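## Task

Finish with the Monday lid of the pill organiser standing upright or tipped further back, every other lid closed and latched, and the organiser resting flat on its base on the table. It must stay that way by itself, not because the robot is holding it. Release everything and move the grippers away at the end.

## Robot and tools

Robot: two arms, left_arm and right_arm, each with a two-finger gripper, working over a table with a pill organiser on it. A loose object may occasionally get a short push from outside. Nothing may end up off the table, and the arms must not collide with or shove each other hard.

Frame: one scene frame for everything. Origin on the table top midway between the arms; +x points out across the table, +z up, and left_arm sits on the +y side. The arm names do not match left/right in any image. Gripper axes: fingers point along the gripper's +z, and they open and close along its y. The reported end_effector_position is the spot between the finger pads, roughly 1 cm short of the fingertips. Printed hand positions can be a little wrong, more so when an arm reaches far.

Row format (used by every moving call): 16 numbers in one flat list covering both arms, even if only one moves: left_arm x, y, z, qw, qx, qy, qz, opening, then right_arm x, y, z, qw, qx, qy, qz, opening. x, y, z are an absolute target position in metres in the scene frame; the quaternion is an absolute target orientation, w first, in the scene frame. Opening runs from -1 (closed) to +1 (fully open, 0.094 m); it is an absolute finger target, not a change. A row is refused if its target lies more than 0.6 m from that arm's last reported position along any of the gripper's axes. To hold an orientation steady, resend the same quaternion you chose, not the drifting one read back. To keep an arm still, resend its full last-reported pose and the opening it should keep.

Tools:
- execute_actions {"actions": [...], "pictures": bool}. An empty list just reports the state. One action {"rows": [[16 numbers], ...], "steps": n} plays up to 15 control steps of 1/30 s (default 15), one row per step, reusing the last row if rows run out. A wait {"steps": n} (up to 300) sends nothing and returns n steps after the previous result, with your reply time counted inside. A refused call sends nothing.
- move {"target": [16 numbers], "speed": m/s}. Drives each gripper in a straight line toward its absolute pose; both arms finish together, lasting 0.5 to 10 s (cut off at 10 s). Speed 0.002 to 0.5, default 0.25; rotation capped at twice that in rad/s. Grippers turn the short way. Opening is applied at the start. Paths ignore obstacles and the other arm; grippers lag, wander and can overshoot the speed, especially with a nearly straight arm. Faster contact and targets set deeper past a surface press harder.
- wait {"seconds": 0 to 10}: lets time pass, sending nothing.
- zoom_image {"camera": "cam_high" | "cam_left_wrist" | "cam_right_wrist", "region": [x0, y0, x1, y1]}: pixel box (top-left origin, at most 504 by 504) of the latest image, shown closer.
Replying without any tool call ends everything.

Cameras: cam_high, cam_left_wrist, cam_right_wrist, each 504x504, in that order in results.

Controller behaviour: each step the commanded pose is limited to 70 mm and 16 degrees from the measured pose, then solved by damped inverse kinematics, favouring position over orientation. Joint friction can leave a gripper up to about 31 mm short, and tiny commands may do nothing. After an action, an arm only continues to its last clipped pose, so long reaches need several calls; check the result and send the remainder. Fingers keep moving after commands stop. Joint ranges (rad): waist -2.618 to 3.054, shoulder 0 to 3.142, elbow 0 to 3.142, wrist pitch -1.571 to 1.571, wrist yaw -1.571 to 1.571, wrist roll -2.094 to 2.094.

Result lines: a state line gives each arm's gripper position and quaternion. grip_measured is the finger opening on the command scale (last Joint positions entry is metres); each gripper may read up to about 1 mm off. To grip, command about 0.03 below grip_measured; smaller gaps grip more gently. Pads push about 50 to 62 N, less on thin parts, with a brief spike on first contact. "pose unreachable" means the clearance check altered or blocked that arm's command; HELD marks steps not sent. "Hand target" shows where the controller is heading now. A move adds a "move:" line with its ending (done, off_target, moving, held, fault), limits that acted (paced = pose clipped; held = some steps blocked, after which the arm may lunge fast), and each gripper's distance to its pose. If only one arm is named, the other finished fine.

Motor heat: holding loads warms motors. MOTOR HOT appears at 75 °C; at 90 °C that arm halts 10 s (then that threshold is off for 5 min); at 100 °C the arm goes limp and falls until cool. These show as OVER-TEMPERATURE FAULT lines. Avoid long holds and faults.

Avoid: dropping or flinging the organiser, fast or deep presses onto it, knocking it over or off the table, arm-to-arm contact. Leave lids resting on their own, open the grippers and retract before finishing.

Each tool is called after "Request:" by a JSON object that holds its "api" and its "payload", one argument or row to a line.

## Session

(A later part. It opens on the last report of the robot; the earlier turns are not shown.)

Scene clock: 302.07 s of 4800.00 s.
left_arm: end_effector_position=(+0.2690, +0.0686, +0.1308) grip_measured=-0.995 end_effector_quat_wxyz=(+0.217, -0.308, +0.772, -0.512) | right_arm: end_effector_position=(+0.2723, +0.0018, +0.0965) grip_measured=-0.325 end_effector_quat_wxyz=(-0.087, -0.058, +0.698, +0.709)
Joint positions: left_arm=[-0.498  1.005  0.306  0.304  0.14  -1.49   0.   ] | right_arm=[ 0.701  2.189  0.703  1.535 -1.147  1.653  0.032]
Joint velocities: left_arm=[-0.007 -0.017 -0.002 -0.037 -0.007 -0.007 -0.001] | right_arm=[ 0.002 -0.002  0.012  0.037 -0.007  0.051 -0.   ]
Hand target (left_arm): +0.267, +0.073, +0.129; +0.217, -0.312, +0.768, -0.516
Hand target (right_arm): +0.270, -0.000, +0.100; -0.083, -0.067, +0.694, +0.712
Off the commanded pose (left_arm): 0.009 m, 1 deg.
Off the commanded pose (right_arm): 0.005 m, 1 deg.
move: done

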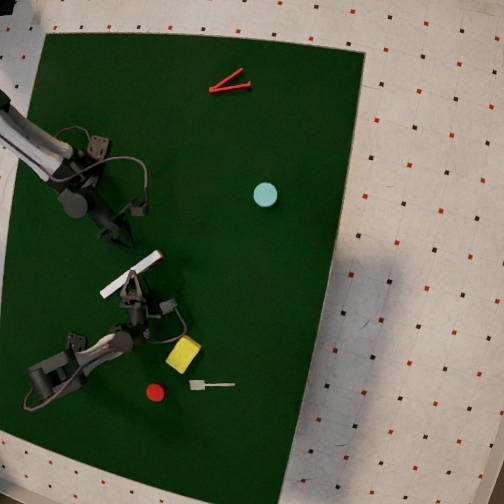

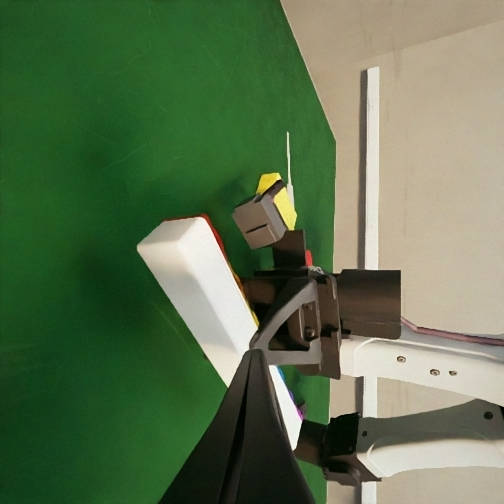

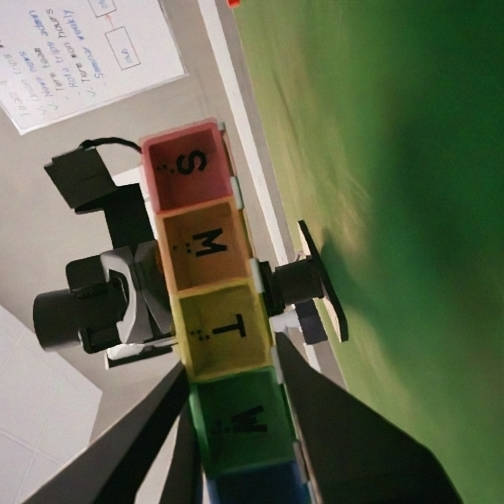

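Request:
{"api": "move", "payload": {
  "target": [0.284,0.054,0.114,0.214,-0.317,0.766,-0.517,-1,0.27,0.0,0.10,-0.083,-0.067,0.694,0.713,-0.4],
  "speed": 0.04
}}

Request:
{"api": "zoom_image", "payload": {
  "camera": "cam_right_wrist",
  "region": [40,140,280,380]
}}

Request:
{"api": "zoom_image", "payload": {
  "camera": "cam_left_wrist",
  "region": [150,230,350,430]
}}

Scene clock: 310.03 s of 4800.00 s.
left_arm: end_effector_position=(+0.2844, +0.0570, +0.1206) grip_measured=-0.995 end_effector_quat_wxyz=(+0.219, -0.314, +0.763, -0.522) | right_arm: end_effector_position=(+0.2723, +0.0018, +0.0965) grip_measured=-0.325 end_effector_quat_wxyz=(-0.087, -0.058, +0.698, +0.709)
Joint positions: left_arm=[-0.503  1.17   0.306  0.492  0.13  -1.513  0.   ] | right_arm=[ 0.701  2.189  0.703  1.535 -1.147  1.653  0.032]
Joint velocities: left_arm=[-0.007 -0.017  0.002 -0.037 -0.037 -0.007  0.001] | right_arm=[ 0.007  0.007  0.002  0.022 -0.051  0.037 -0.001]
Hand target (left_arm): +0.284, +0.054, +0.115; +0.214, -0.317, +0.766, -0.517
Hand target (right_arm): +0.270, +0.000, +0.100; -0.083, -0.067, +0.694, +0.712
Off the commanded pose (left_arm): 0.007 m, 1 deg.
Off the commanded pose (right_arm): 0.005 m, 1 deg.
After step 90, 3.77 s passed at rest.
move: done

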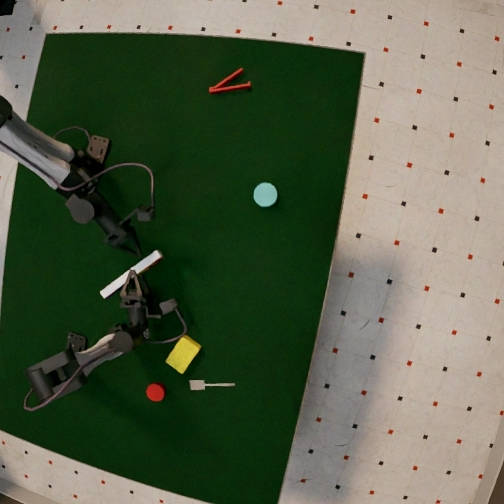

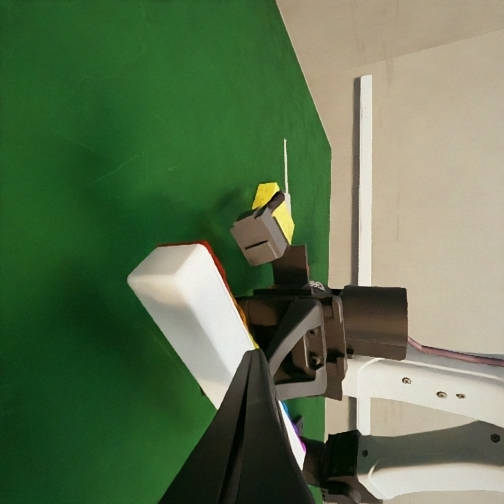

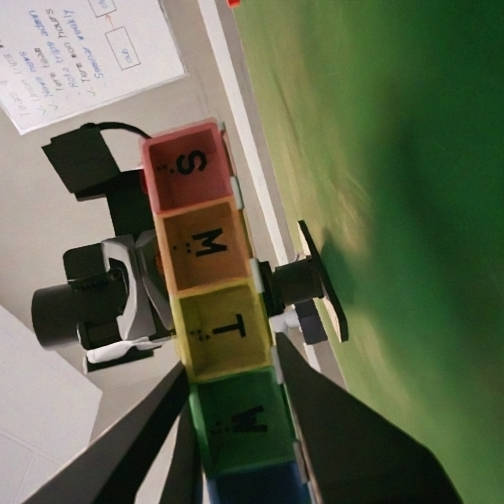

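Region (40, 140, 280, 380) of cam_right_wrist's 504x504 image, scaled by 2.100, with more detail than that image has.

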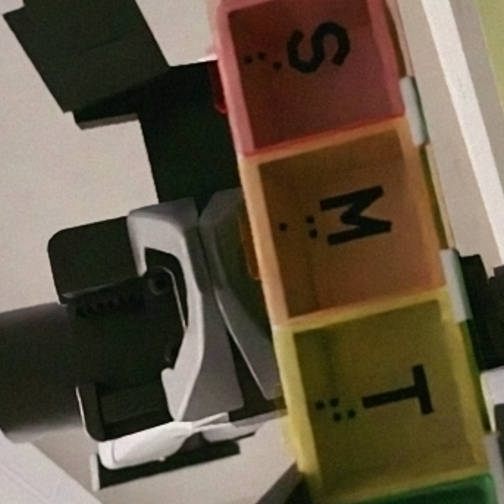

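Region (150, 230, 350, 430) of cam_left_wrist's 504x504 image, scaled by 2.520, with more detail than that image has.

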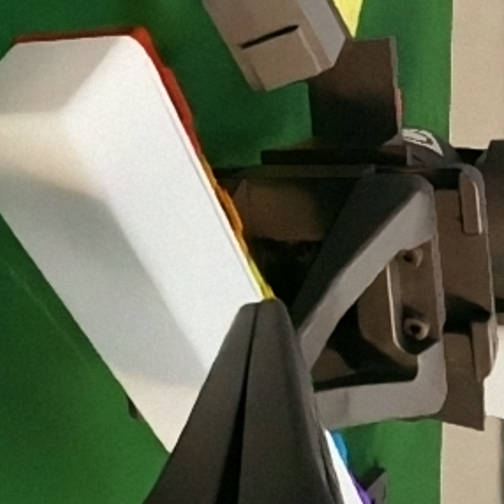

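Request:
{"api": "execute_actions", "payload": {
  "actions": []
}}

Scene clock: 328.53 s of 4800.00 s.
left_arm: end_effector_position=(+0.2846, +0.0570, +0.1209) grip_measured=-0.995 end_effector_quat_wxyz=(+0.219, -0.314, +0.762, -0.522) | right_arm: end_effector_position=(+0.2723, +0.0018, +0.0965) grip_measured=-0.325 end_effector_quat_wxyz=(-0.087, -0.058, +0.698, +0.709)
Joint positions: left_arm=[-0.503  1.17   0.306  0.493  0.129 -1.514  0.   ] | right_arm=[ 0.701  2.189  0.703  1.536 -1.147  1.653  0.032]
Joint velocities: left_arm=[ 0.002 -0.002 -0.002  0.007 -0.022 -0.037 -0.   ] | right_arm=[ 0.002 -0.002  0.012 -0.022  0.066  0.022 -0.   ]
Hand target (left_arm): +0.284, +0.054, +0.115; +0.214, -0.317, +0.766, -0.517
Hand target (right_arm): +0.270, -0.000, +0.100; -0.083, -0.067, +0.694, +0.712
Off the commanded pose (left_arm): 0.008 m, 1 deg.
Off the commanded pose (right_arm): 0.005 m, 1 deg.
Steps of this call (steps 1 to 90: nothing new was sent; then 15.50 s passed at rest). Readings (end_effector_position):
1: left_arm (+0.2845, +0.0570, +0.1207) | right_arm (+0.2723, +0.0018, +0.0965)
2: left_arm (+0.2845, +0.0570, +0.1207) | right_arm (+0.2723, +0.0018, +0.0965)
4: left_arm (+0.2845, +0.0570, +0.1208) | right_arm (+0.2723, +0.0018, +0.0965)
8: left_arm (+0.2846, +0.0570, +0.1209) | right_arm (+0.2723, +0.0018, +0.0965)
90: the state above

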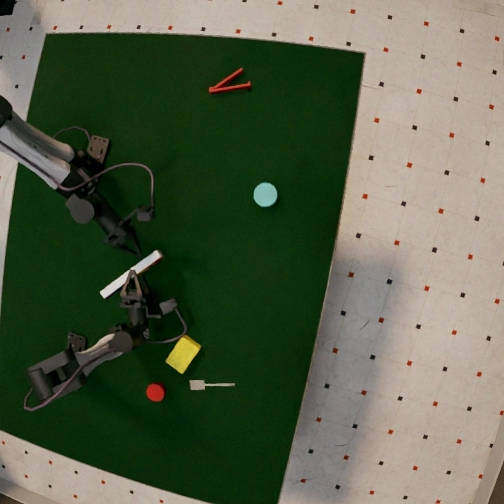

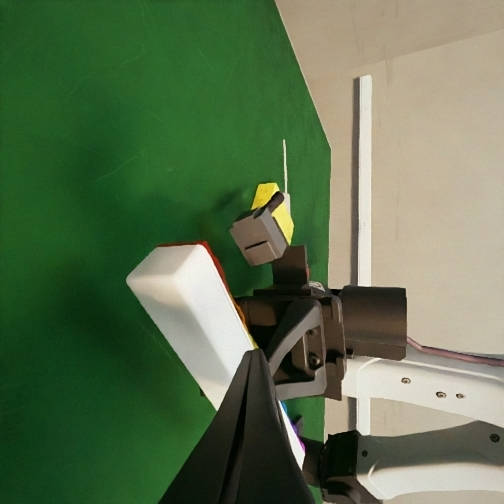

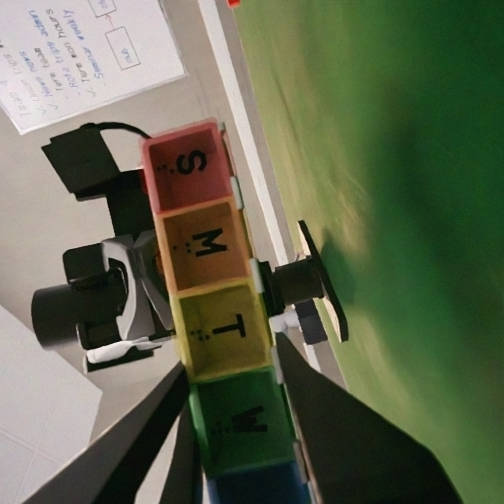

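Request:
{"api": "move", "payload": {
  "target": [0.286,0.052,0.103,0.214,-0.317,0.766,-0.517,-1, 0.27,0.0,0.10,-0.083,-0.067,0.694,0.713,-0.4],
  "speed": 0.03
}}

Request:
{"api": "zoom_image", "payload": {
  "camera": "cam_right_wrist",
  "region": [40,140,280,380]
}}

Scene clock: 340.10 s of 4800.00 s.
left_arm: end_effector_position=(+0.2905, +0.0528, +0.1171) grip_measured=-0.995 end_effector_quat_wxyz=(+0.222, -0.312, +0.759, -0.527) | right_arm: end_effector_position=(+0.2723, +0.0018, +0.0965) grip_measured=-0.325 end_effector_quat_wxyz=(-0.087, -0.058, +0.698, +0.709)
Joint positions: left_arm=[-0.503  1.235  0.306  0.572  0.128 -1.514  0.   ] | right_arm=[ 0.701  2.189  0.703  1.536 -1.147  1.653  0.032]
Joint velocities: left_arm=[ 0.012  0.007  0.012  0.037 -0.095  0.037 -0.001] | right_arm=[-0.007  0.002  0.007  0.022 -0.007  0.007  0.   ]
Hand target (left_arm): +0.286, +0.053, +0.104; +0.214, -0.317, +0.766, -0.517
Hand target (right_arm): +0.270, +0.000, +0.100; -0.083, -0.067, +0.694, +0.712
Off the commanded pose (left_arm): 0.015 m, 2 deg.
Off the commanded pose (right_arm): 0.005 m, 1 deg.
After step 90, 7.70 s passed at rest.
move: off_target (left_arm)

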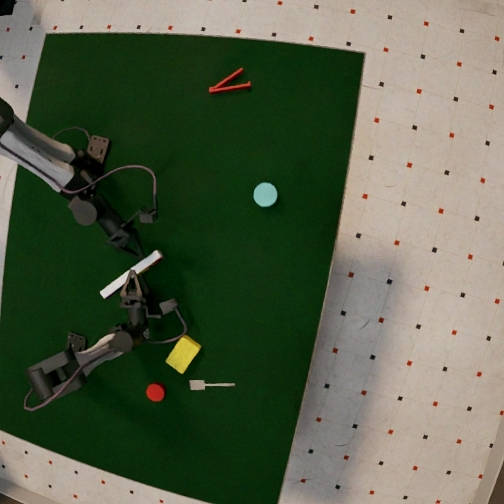

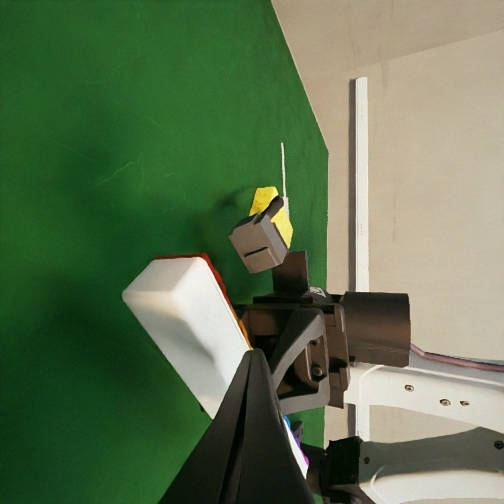

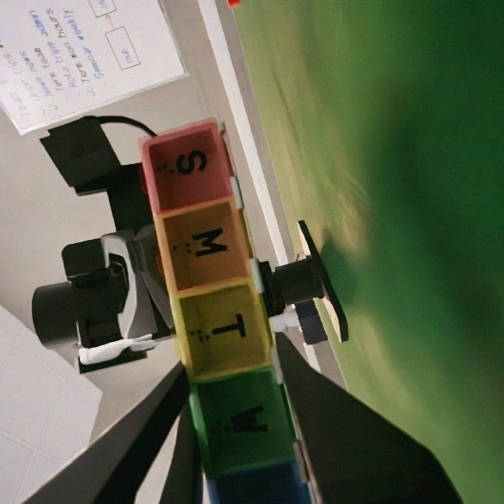

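Region (40, 140, 280, 380) of cam_right_wrist's 504x504 image, scaled by 2.100, with more detail than that image has.

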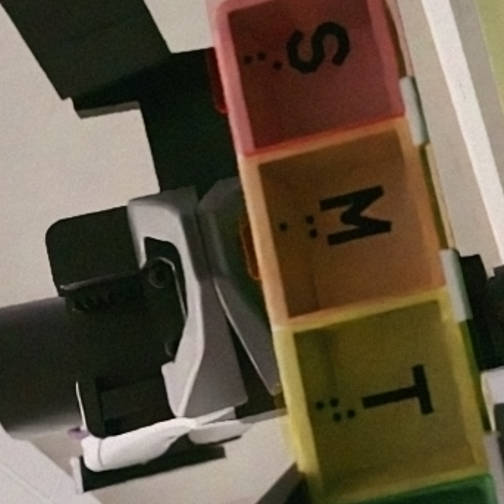

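Request:
{"api": "move", "payload": {
  "target": [0.284,0.053,0.094,0.214,-0.317,0.766,-0.517,-1, 0.27,0.0,0.10,-0.083,-0.067,0.694,0.713,-0.4],
  "speed": 0.03
}}

Request:
{"api": "zoom_image", "payload": {
  "camera": "cam_right_wrist",
  "region": [40,140,280,380]
}}

Scene clock: 354.87 s of 4800.00 s.
left_arm: end_effector_position=(+0.2889, +0.0526, +0.1089) grip_measured=-0.995 end_effector_quat_wxyz=(+0.223, -0.311, +0.758, -0.528) | right_arm: end_effector_position=(+0.2723, +0.0018, +0.0965) grip_measured=-0.325 end_effector_quat_wxyz=(-0.087, -0.058, +0.698, +0.709)
Joint positions: left_arm=[-0.508  1.271  0.279  0.639  0.125 -1.516  0.   ] | right_arm=[ 0.701  2.189  0.703  1.536 -1.147  1.653  0.032]
Joint velocities: left_arm=[ 0.017  0.002 -0.017  0.037 -0.037  0.007 -0.   ] | right_arm=[ 0.002  0.002 -0.002 -0.037 -0.022 -0.051  0.   ]
Hand target (left_arm): +0.284, +0.054, +0.094; +0.214, -0.317, +0.766, -0.516
Hand target (right_arm): +0.270, +0.000, +0.100; -0.083, -0.067, +0.694, +0.712
Off the commanded pose (left_arm): 0.016 m, 2 deg.
Off the commanded pose (right_arm): 0.005 m, 1 deg.
After step 90, 10.63 s passed at rest.
move: off_target (left_arm)

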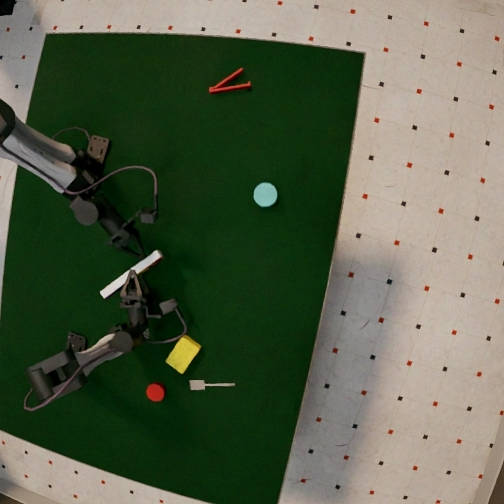

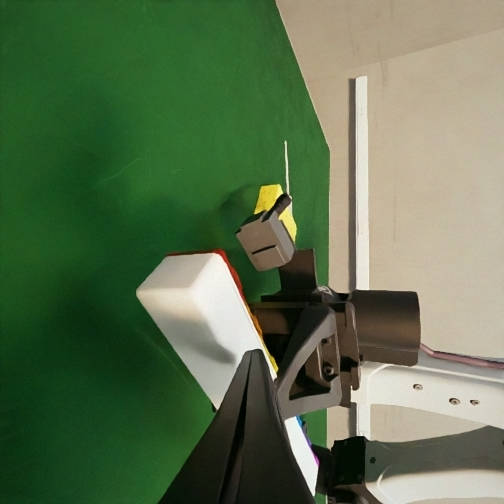

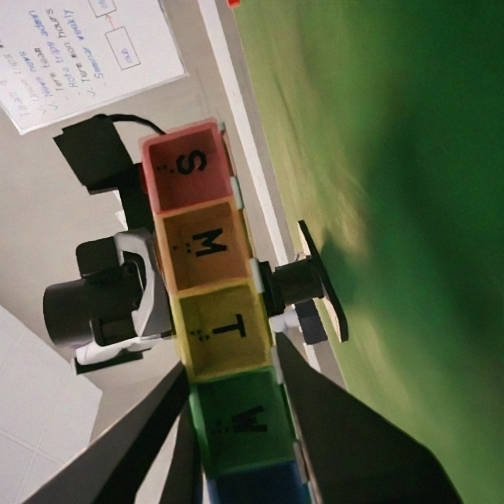

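Region (40, 140, 280, 380) of cam_right_wrist's 504x504 image, scaled by 2.100, with more detail than that image has.

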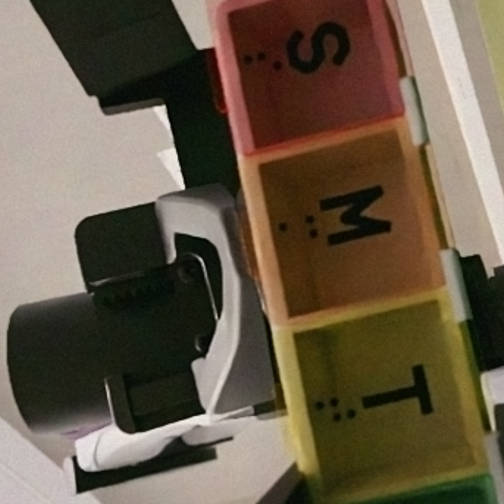

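Request:
{"api": "move", "payload": {
  "target": [0.292,0.045,0.093,0.214,-0.317,0.766,-0.517,-1, 0.27,0.0,0.10,-0.083,-0.067,0.694,0.713,-0.4],
  "speed": 0.03
}}

Request:
{"api": "zoom_image", "payload": {
  "camera": "cam_left_wrist",
  "region": [150,230,390,470]
}}

Scene clock: 367.93 s of 4800.00 s.
left_arm: end_effector_position=(+0.2918, +0.0491, +0.1021) grip_measured=-0.995 end_effector_quat_wxyz=(+0.223, -0.312, +0.758, -0.527) | right_arm: end_effector_position=(+0.2723, +0.0018, +0.0964) grip_measured=-0.325 end_effector_quat_wxyz=(-0.087, -0.058, +0.698, +0.709)
Joint positions: left_arm=[-0.514  1.331  0.279  0.697  0.119 -1.518  0.   ] | right_arm=[ 0.701  2.189  0.703  1.535 -1.147  1.653  0.032]
Joint velocities: left_arm=[-0.012  0.012 -0.002 -0.037 -0.007 -0.007 -0.001] | right_arm=[ 0.002 -0.012 -0.007 -0.022 -0.037 -0.022  0.001]
Hand target (left_arm): +0.292, +0.046, +0.093; +0.214, -0.317, +0.766, -0.517
Hand target (right_arm): +0.270, +0.000, +0.100; -0.083, -0.067, +0.694, +0.712
Off the commanded pose (left_arm): 0.010 m, 2 deg.
Off the commanded pose (right_arm): 0.005 m, 1 deg.
After step 90, 9.17 s passed at rest.
move: done

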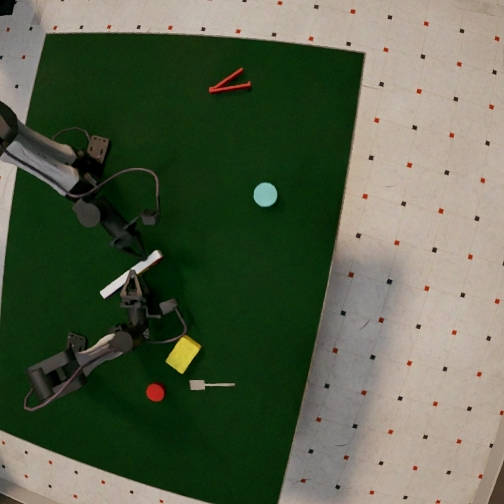

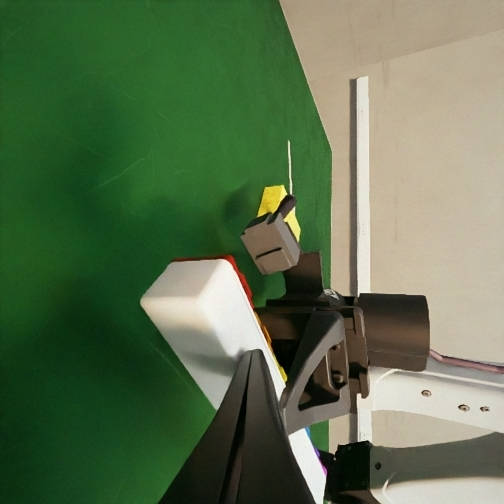

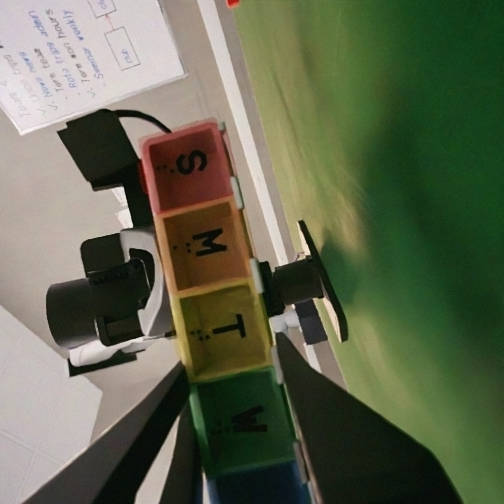

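Region (150, 230, 390, 470) of cam_left_wrist's 504x504 image, scaled by 2.100, with more detail than that image has.

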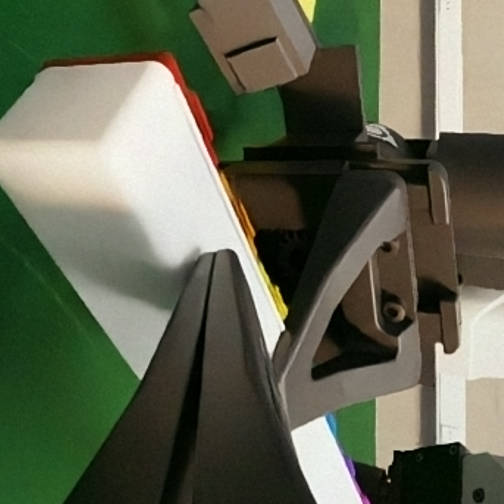

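Request:
{"api": "move", "payload": {
  "target": [0.284,0.050,0.122,0.214,-0.317,0.766,-0.517,-1, 0.27,0.0,0.10,-0.083,-0.067,0.694,0.713,-0.4],
  "speed": 0.04
}}

Request:
{"api": "zoom_image", "payload": {
  "camera": "cam_left_wrist",
  "region": [150,230,390,470]
}}

Scene clock: 394.83 s of 4800.00 s.
left_arm: end_effector_position=(+0.2847, +0.0527, +0.1142) grip_measured=-0.995 end_effector_quat_wxyz=(+0.214, -0.317, +0.768, -0.513) | right_arm: end_effector_position=(+0.2723, +0.0018, +0.0965) grip_measured=-0.325 end_effector_quat_wxyz=(-0.087, -0.058, +0.698, +0.709)
Joint positions: left_arm=[-0.52   1.203  0.318  0.492  0.114 -1.521  0.   ] | right_arm=[ 0.701  2.189  0.703  1.535 -1.147  1.653  0.032]
Joint velocities: left_arm=[ 0.002  0.012  0.002 -0.037 -0.022 -0.007 -0.001] | right_arm=[ 0.012  0.002 -0.002 -0.022  0.022  0.022  0.   ]
Hand target (left_arm): +0.284, +0.050, +0.122; +0.214, -0.317, +0.766, -0.517
Hand target (right_arm): +0.270, -0.000, +0.100; -0.083, -0.067, +0.694, +0.712
Off the commanded pose (left_arm): 0.008 m, 0 deg.
Off the commanded pose (right_arm): 0.005 m, 1 deg.
After step 90, 22.77 s passed at rest.
move: done

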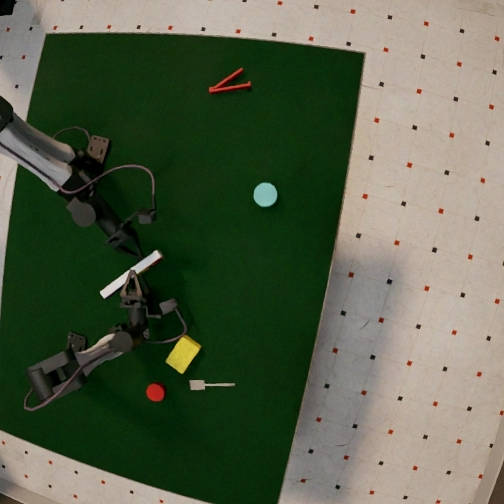

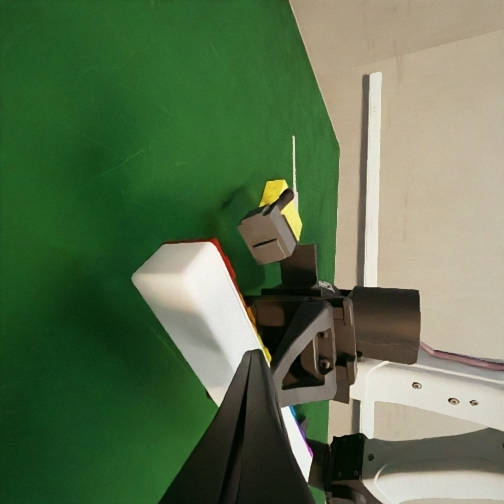

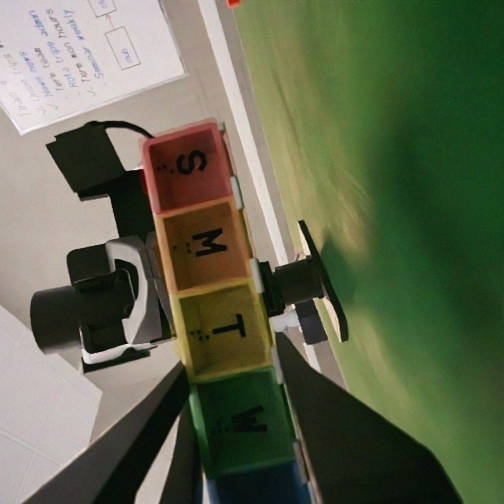

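Region (150, 230, 390, 470) of cam_left_wrist's 504x504 image, scaled by 2.100, with more detail than that image has.

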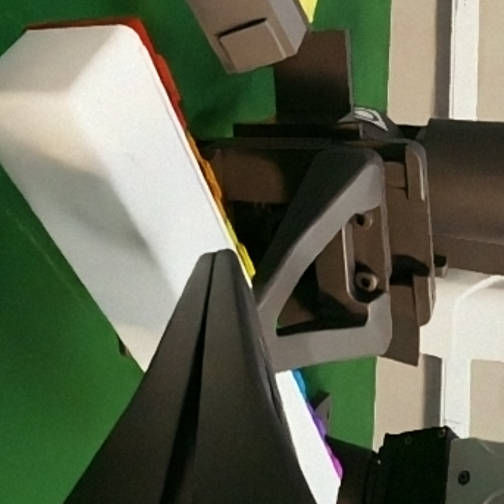

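Request:
{"api": "move", "payload": {
  "target": [0.284,0.050,0.128,0.214,-0.317,0.766,-0.517,-1, 0.27,0.0,0.10,-0.083,-0.067,0.694,0.713,-0.4],
  "speed": 0.04
}}

Request:
{"api": "move", "payload": {
  "target": [0.294,0.040,0.116,0.214,-0.317,0.766,-0.517,-1, 0.27,0.0,0.10,-0.083,-0.067,0.694,0.713,-0.4],
  "speed": 0.03
}}

Request:
{"api": "zoom_image", "payload": {
  "camera": "cam_left_wrist",
  "region": [150,230,390,470]
}}

Request:
{"api": "zoom_image", "payload": {
  "camera": "cam_right_wrist",
  "region": [40,140,280,380]
}}

Scene clock: 418.03 s of 4800.00 s.
left_arm: end_effector_position=(+0.2856, +0.0521, +0.1217) grip_measured=-0.995 end_effector_quat_wxyz=(+0.215, -0.317, +0.767, -0.515) | right_arm: end_effector_position=(+0.2723, +0.0018, +0.0965) grip_measured=-0.325 end_effector_quat_wxyz=(-0.087, -0.058, +0.698, +0.709)
Joint positions: left_arm=[-0.52   1.181  0.338  0.453  0.114 -1.521  0.   ] | right_arm=[ 0.701  2.189  0.703  1.536 -1.147  1.653  0.032]
Joint velocities: left_arm=[ 0.007 -0.002 -0.007  0.037  0.007  0.007  0.   ] | right_arm=[-0.012 -0.002 -0.017  0.051 -0.081 -0.007 -0.002]
Hand target (left_arm): +0.284, +0.050, +0.128; +0.214, -0.317, +0.766, -0.517
Hand target (right_arm): +0.270, -0.000, +0.100; -0.083, -0.067, +0.694, +0.712
Off the commanded pose (left_arm): 0.007 m, 0 deg.
Off the commanded pose (right_arm): 0.005 m, 1 deg.
After step 90, 19.43 s passed at rest.
move: done

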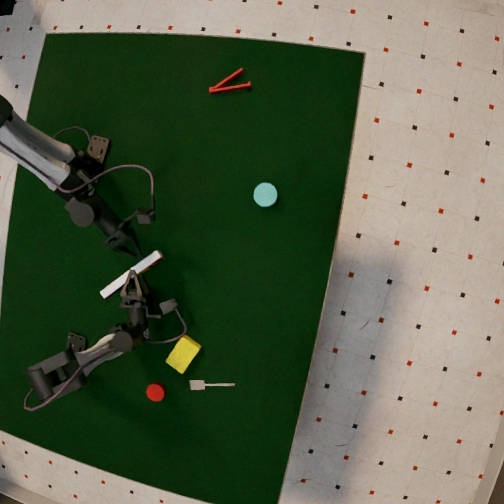

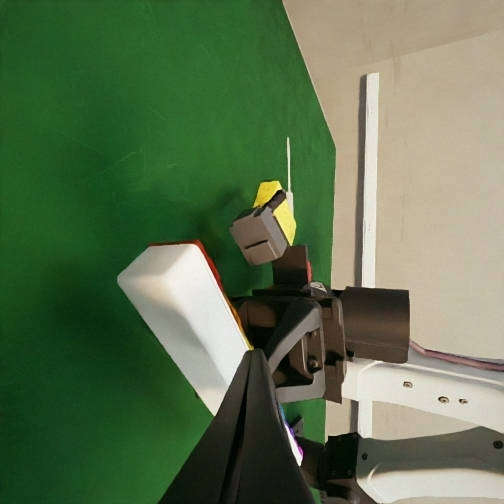

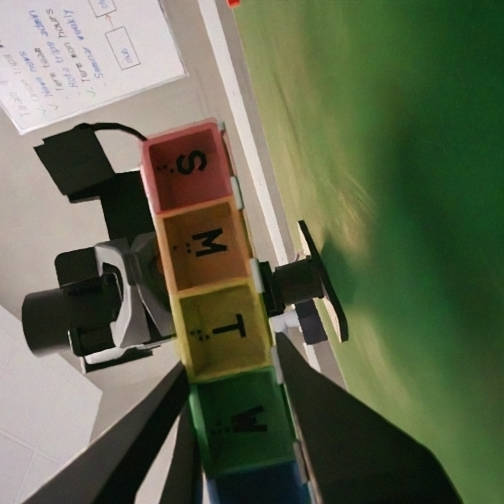

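Scene clock: 418.80 s of 4800.00 s.
left_arm: end_effector_position=(+0.2894, +0.0470, +0.1120) grip_measured=-0.995 end_effector_quat_wxyz=(+0.213, -0.317, +0.769, -0.512) | right_arm: end_effector_position=(+0.2723, +0.0018, +0.0965) grip_measured=-0.325 end_effector_quat_wxyz=(-0.087, -0.058, +0.698, +0.709)
Joint positions: left_arm=[-0.528  1.251  0.338  0.515  0.108 -1.522  0.   ] | right_arm=[ 0.701  2.189  0.703  1.536 -1.147  1.653  0.032]
Joint velocities: left_arm=[-0.007 -0.017  0.032 -0.037 -0.007 -0.022  0.   ] | right_arm=[-0.002  0.007 -0.007  0.007 -0.037 -0.007  0.   ]
Hand target (left_arm): +0.294, +0.040, +0.116; +0.214, -0.317, +0.766, -0.517
Hand target (right_arm): +0.270, +0.000, +0.100; -0.083, -0.067, +0.694, +0.712
Off the commanded pose (left_arm): 0.009 m, 1 deg.
Off the commanded pose (right_arm): 0.005 m, 1 deg.
move: done

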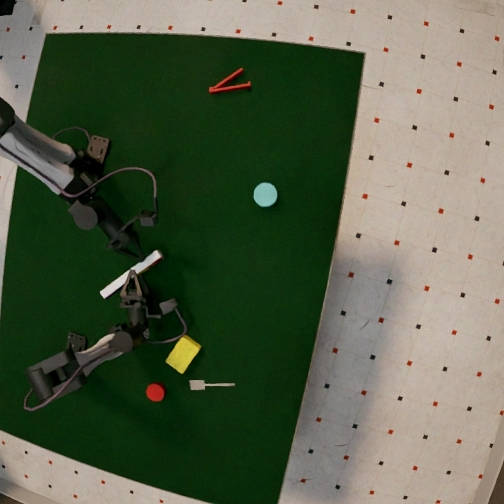

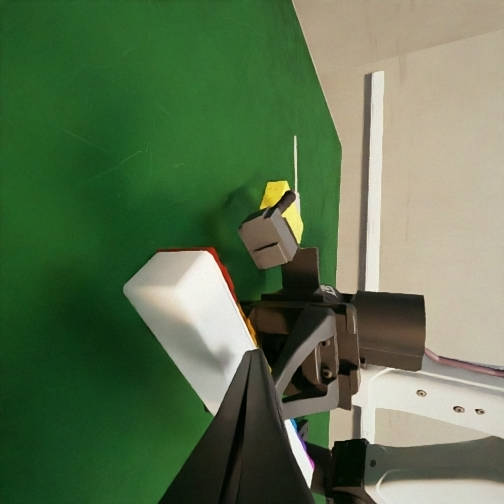

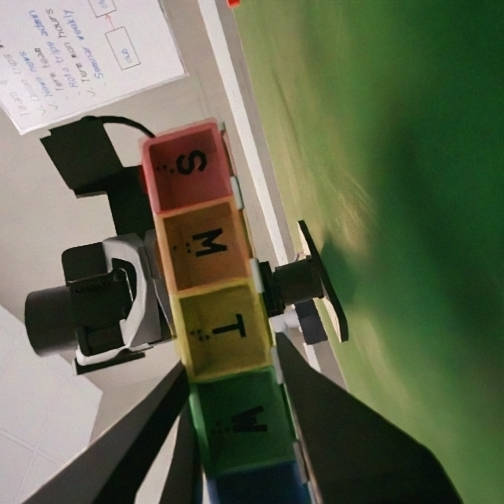

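Region (150, 230, 390, 470) of cam_left_wrist's 504x504 image, scaled by 2.100, with more detail than that image has.

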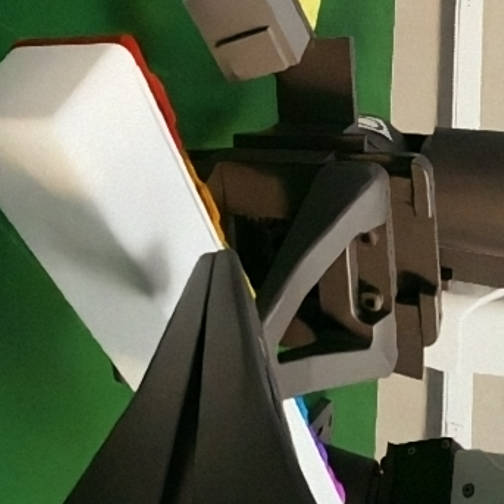

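Region (40, 140, 280, 380) of cam_right_wrist's 504x504 image, scaled by 2.100, with more detail than that image has.

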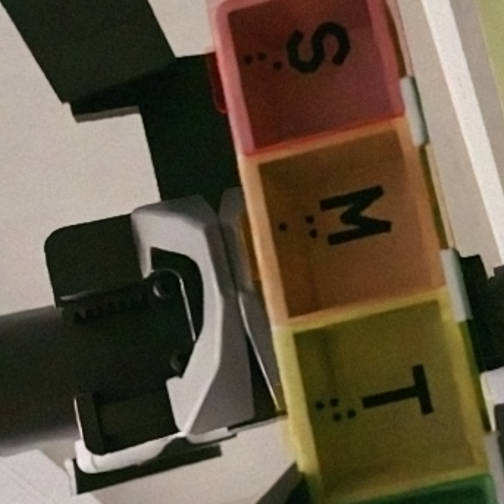

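Request:
{"api": "move", "payload": {
  "target": [0.297,0.037,0.126,0.214,-0.317,0.766,-0.517,-1, 0.27,0.0,0.10,-0.083,-0.067,0.694,0.713,-0.4],
  "speed": 0.03
}}

Request:
{"api": "zoom_image", "payload": {
  "camera": "cam_left_wrist",
  "region": [150,230,390,470]
}}

Request:
{"api": "zoom_image", "payload": {
  "camera": "cam_right_wrist",
  "region": [40,140,280,380]
}}

Scene clock: 426.53 s of 4800.00 s.
left_arm: end_effector_position=(+0.2984, +0.0405, +0.1309) grip_measured=-0.995 end_effector_quat_wxyz=(+0.222, -0.313, +0.759, -0.526) | right_arm: end_effector_position=(+0.2723, +0.0018, +0.0965) grip_measured=-0.325 end_effector_quat_wxyz=(-0.087, -0.058, +0.698, +0.709)
Joint positions: left_arm=[-0.528  1.251  0.386  0.507  0.105 -1.523  0.   ] | right_arm=[ 0.701  2.189  0.703  1.536 -1.147  1.653  0.032]
Joint velocities: left_arm=[ 0.017  0.007 -0.002 -0.066 -0.022 -0.051 -0.001] | right_arm=[-0.012 -0.007 -0.007 -0.037  0.081 -0.037 -0.   ]
Hand target (left_arm): +0.297, +0.037, +0.126; +0.214, -0.317, +0.766, -0.517
Hand target (right_arm): +0.270, +0.000, +0.100; -0.083, -0.067, +0.694, +0.712
Off the commanded pose (left_arm): 0.006 m, 2 deg.
Off the commanded pose (right_arm): 0.005 m, 1 deg.
After step 90, 4.00 s passed at rest.
move: done

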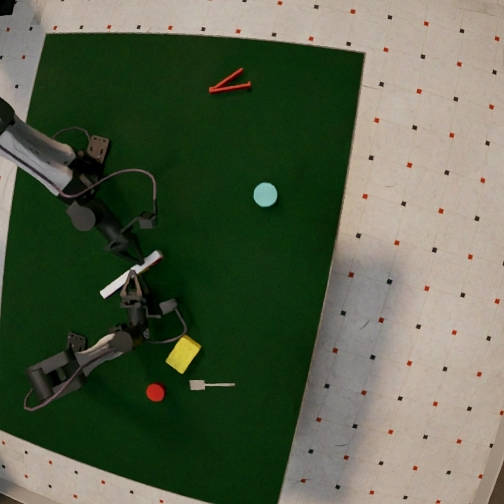

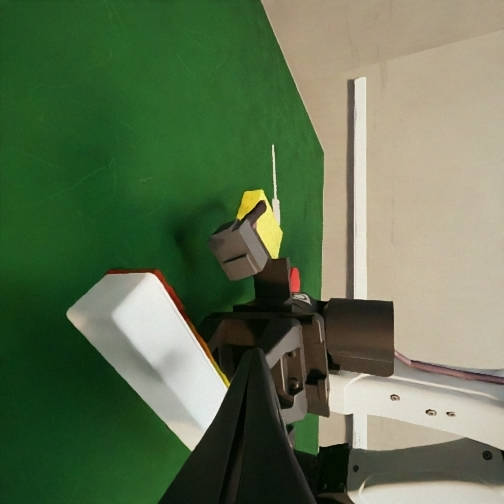

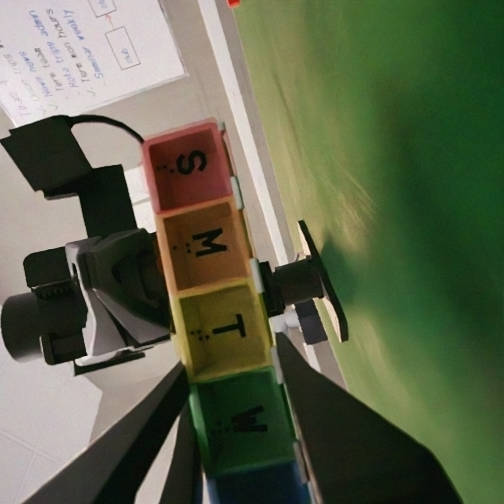

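Region (150, 230, 390, 470) of cam_left_wrist's 504x504 image, scaled by 2.100, with more detail than that image has.

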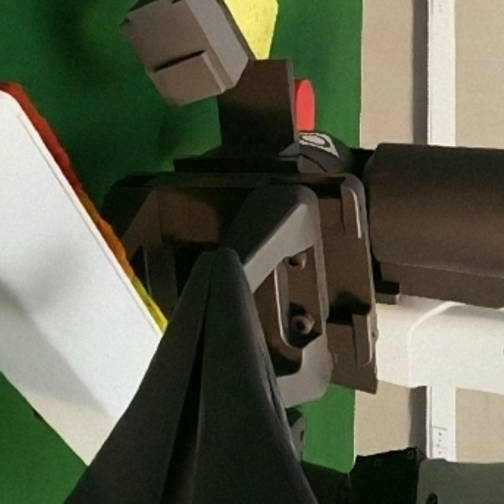

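Region (40, 140, 280, 380) of cam_right_wrist's 504x504 image, scaled by 2.100, with more detail than that image has.

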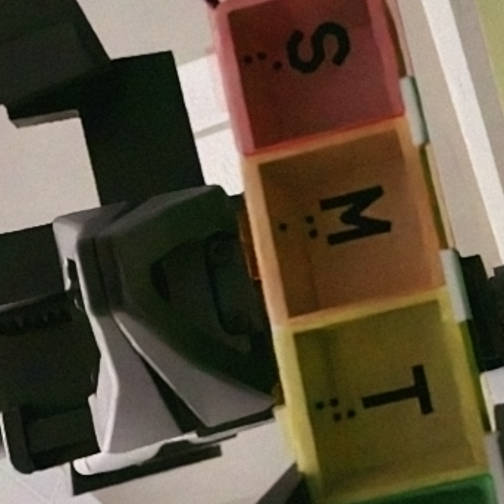

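Request:
{"api": "move", "payload": {
  "target": [0.290,0.044,0.116,0.214,-0.317,0.766,-0.517,-1, 0.27,0.0,0.10,-0.083,-0.067,0.694,0.713,-0.4],
  "speed": 0.03
}}

Request:
{"api": "zoom_image", "payload": {
  "camera": "cam_left_wrist",
  "region": [100,230,340,470]
}}

Scene clock: 447.03 s of 4800.00 s.
left_arm: end_effector_position=(+0.2950, +0.0432, +0.1233) grip_measured=-0.995 end_effector_quat_wxyz=(+0.219, -0.315, +0.763, -0.521) | right_arm: end_effector_position=(+0.2723, +0.0018, +0.0965) grip_measured=-0.325 end_effector_quat_wxyz=(-0.087, -0.058, +0.698, +0.709)
Joint positions: left_arm=[-0.528  1.251  0.366  0.512  0.105 -1.524  0.   ] | right_arm=[ 0.701  2.189  0.703  1.536 -1.147  1.653  0.032]
Joint velocities: left_arm=[ 0.002  0.022 -0.007  0.022  0.051  0.022 -0.001] | right_arm=[ 0.002 -0.002 -0.007 -0.037 -0.022 -0.022  0.   ]
Hand target (left_arm): +0.290, +0.044, +0.116; +0.214, -0.317, +0.766, -0.517
Hand target (right_arm): +0.270, +0.000, +0.100; -0.083, -0.067, +0.694, +0.712
Off the commanded pose (left_arm): 0.009 m, 1 deg.
Off the commanded pose (right_arm): 0.005 m, 1 deg.
After step 90, 16.67 s passed at rest.
move: done

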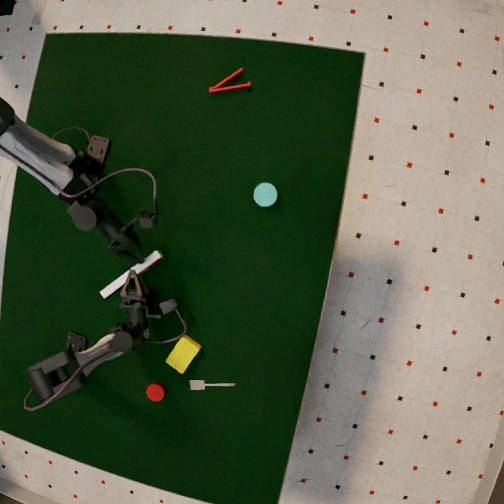

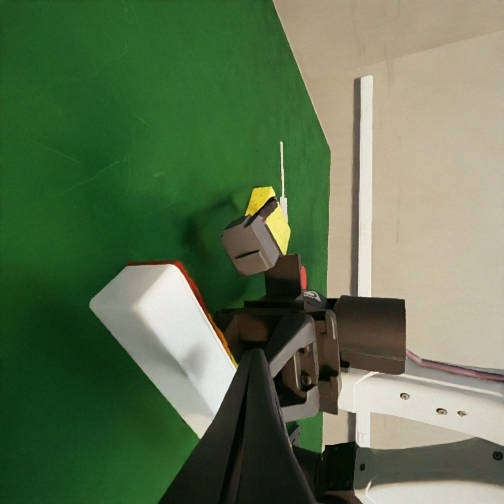

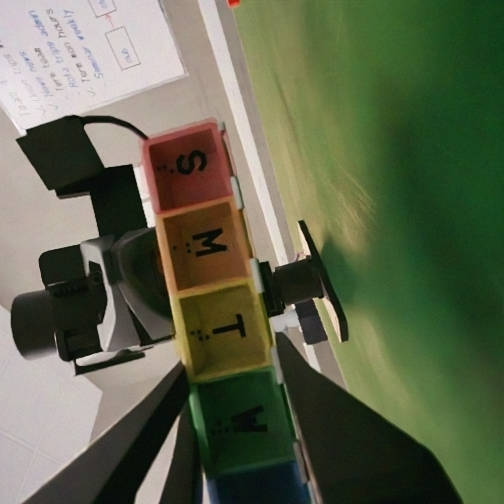

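Region (100, 230, 340, 470) of cam_left_wrist's 504x504 image, scaled by 2.100, with more detail than that image has.

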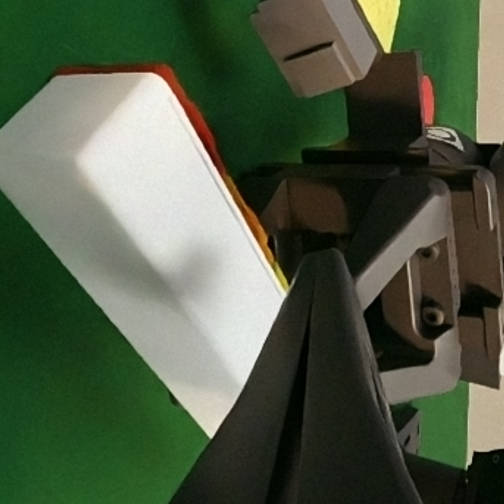

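Request:
{"api": "move", "payload": {
  "target": [0.288,0.049,0.097,0.214,-0.317,0.766,-0.517,-1, 0.27,0.0,0.10,-0.083,-0.067,0.694,0.713,-0.4],
  "speed": 0.03
}}

Request:
{"api": "zoom_image", "payload": {
  "camera": "cam_left_wrist",
  "region": [100,230,340,470]
}}

Scene clock: 462.30 s of 4800.00 s.
left_arm: end_effector_position=(+0.2910, +0.0463, +0.1116) grip_measured=-0.995 end_effector_quat_wxyz=(+0.223, -0.313, +0.758, -0.527) | right_arm: end_effector_position=(+0.2723, +0.0018, +0.0965) grip_measured=-0.325 end_effector_quat_wxyz=(-0.087, -0.058, +0.698, +0.709)
Joint positions: left_arm=[-0.528  1.286  0.305  0.627  0.105 -1.524  0.   ] | right_arm=[ 0.701  2.189  0.703  1.536 -1.147  1.653  0.032]
Joint velocities: left_arm=[ 0.012  0.007 -0.017  0.095  0.007  0.037 -0.002] | right_arm=[ 0.002 -0.007 -0.002  0.022 -0.037 -0.007 -0.   ]
Hand target (left_arm): +0.288, +0.049, +0.098; +0.214, -0.317, +0.766, -0.517
Hand target (right_arm): +0.270, +0.000, +0.100; -0.083, -0.067, +0.694, +0.712
Off the commanded pose (left_arm): 0.015 m, 2 deg.
Off the commanded pose (right_arm): 0.005 m, 1 deg.
After step 90, 11.07 s passed at rest.
move: off_target (left_arm)

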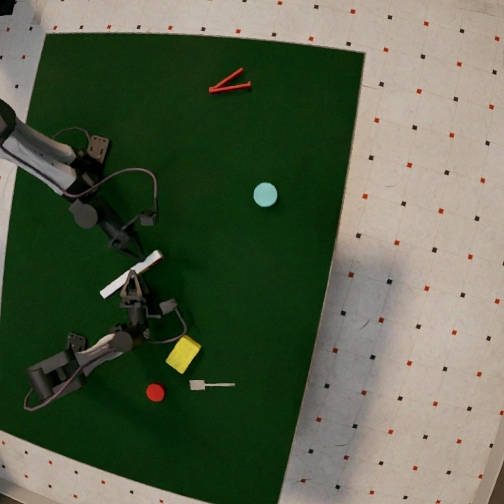

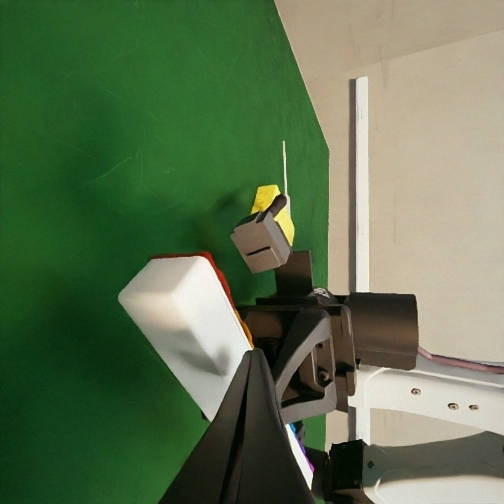

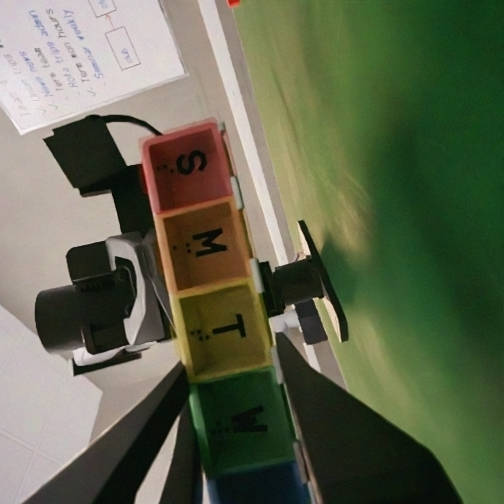

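Region (100, 230, 340, 470) of cam_left_wrist's 504x504 image, scaled by 2.100, with more detail than that image has.

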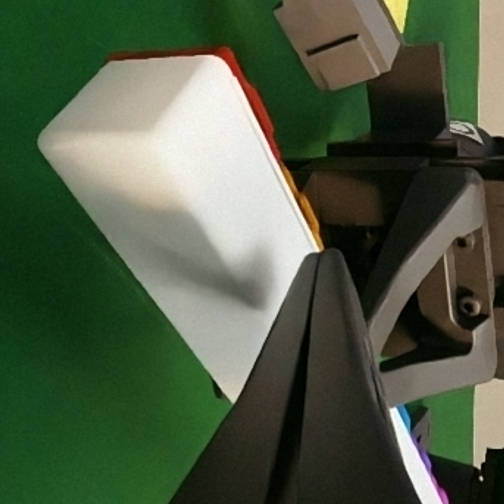

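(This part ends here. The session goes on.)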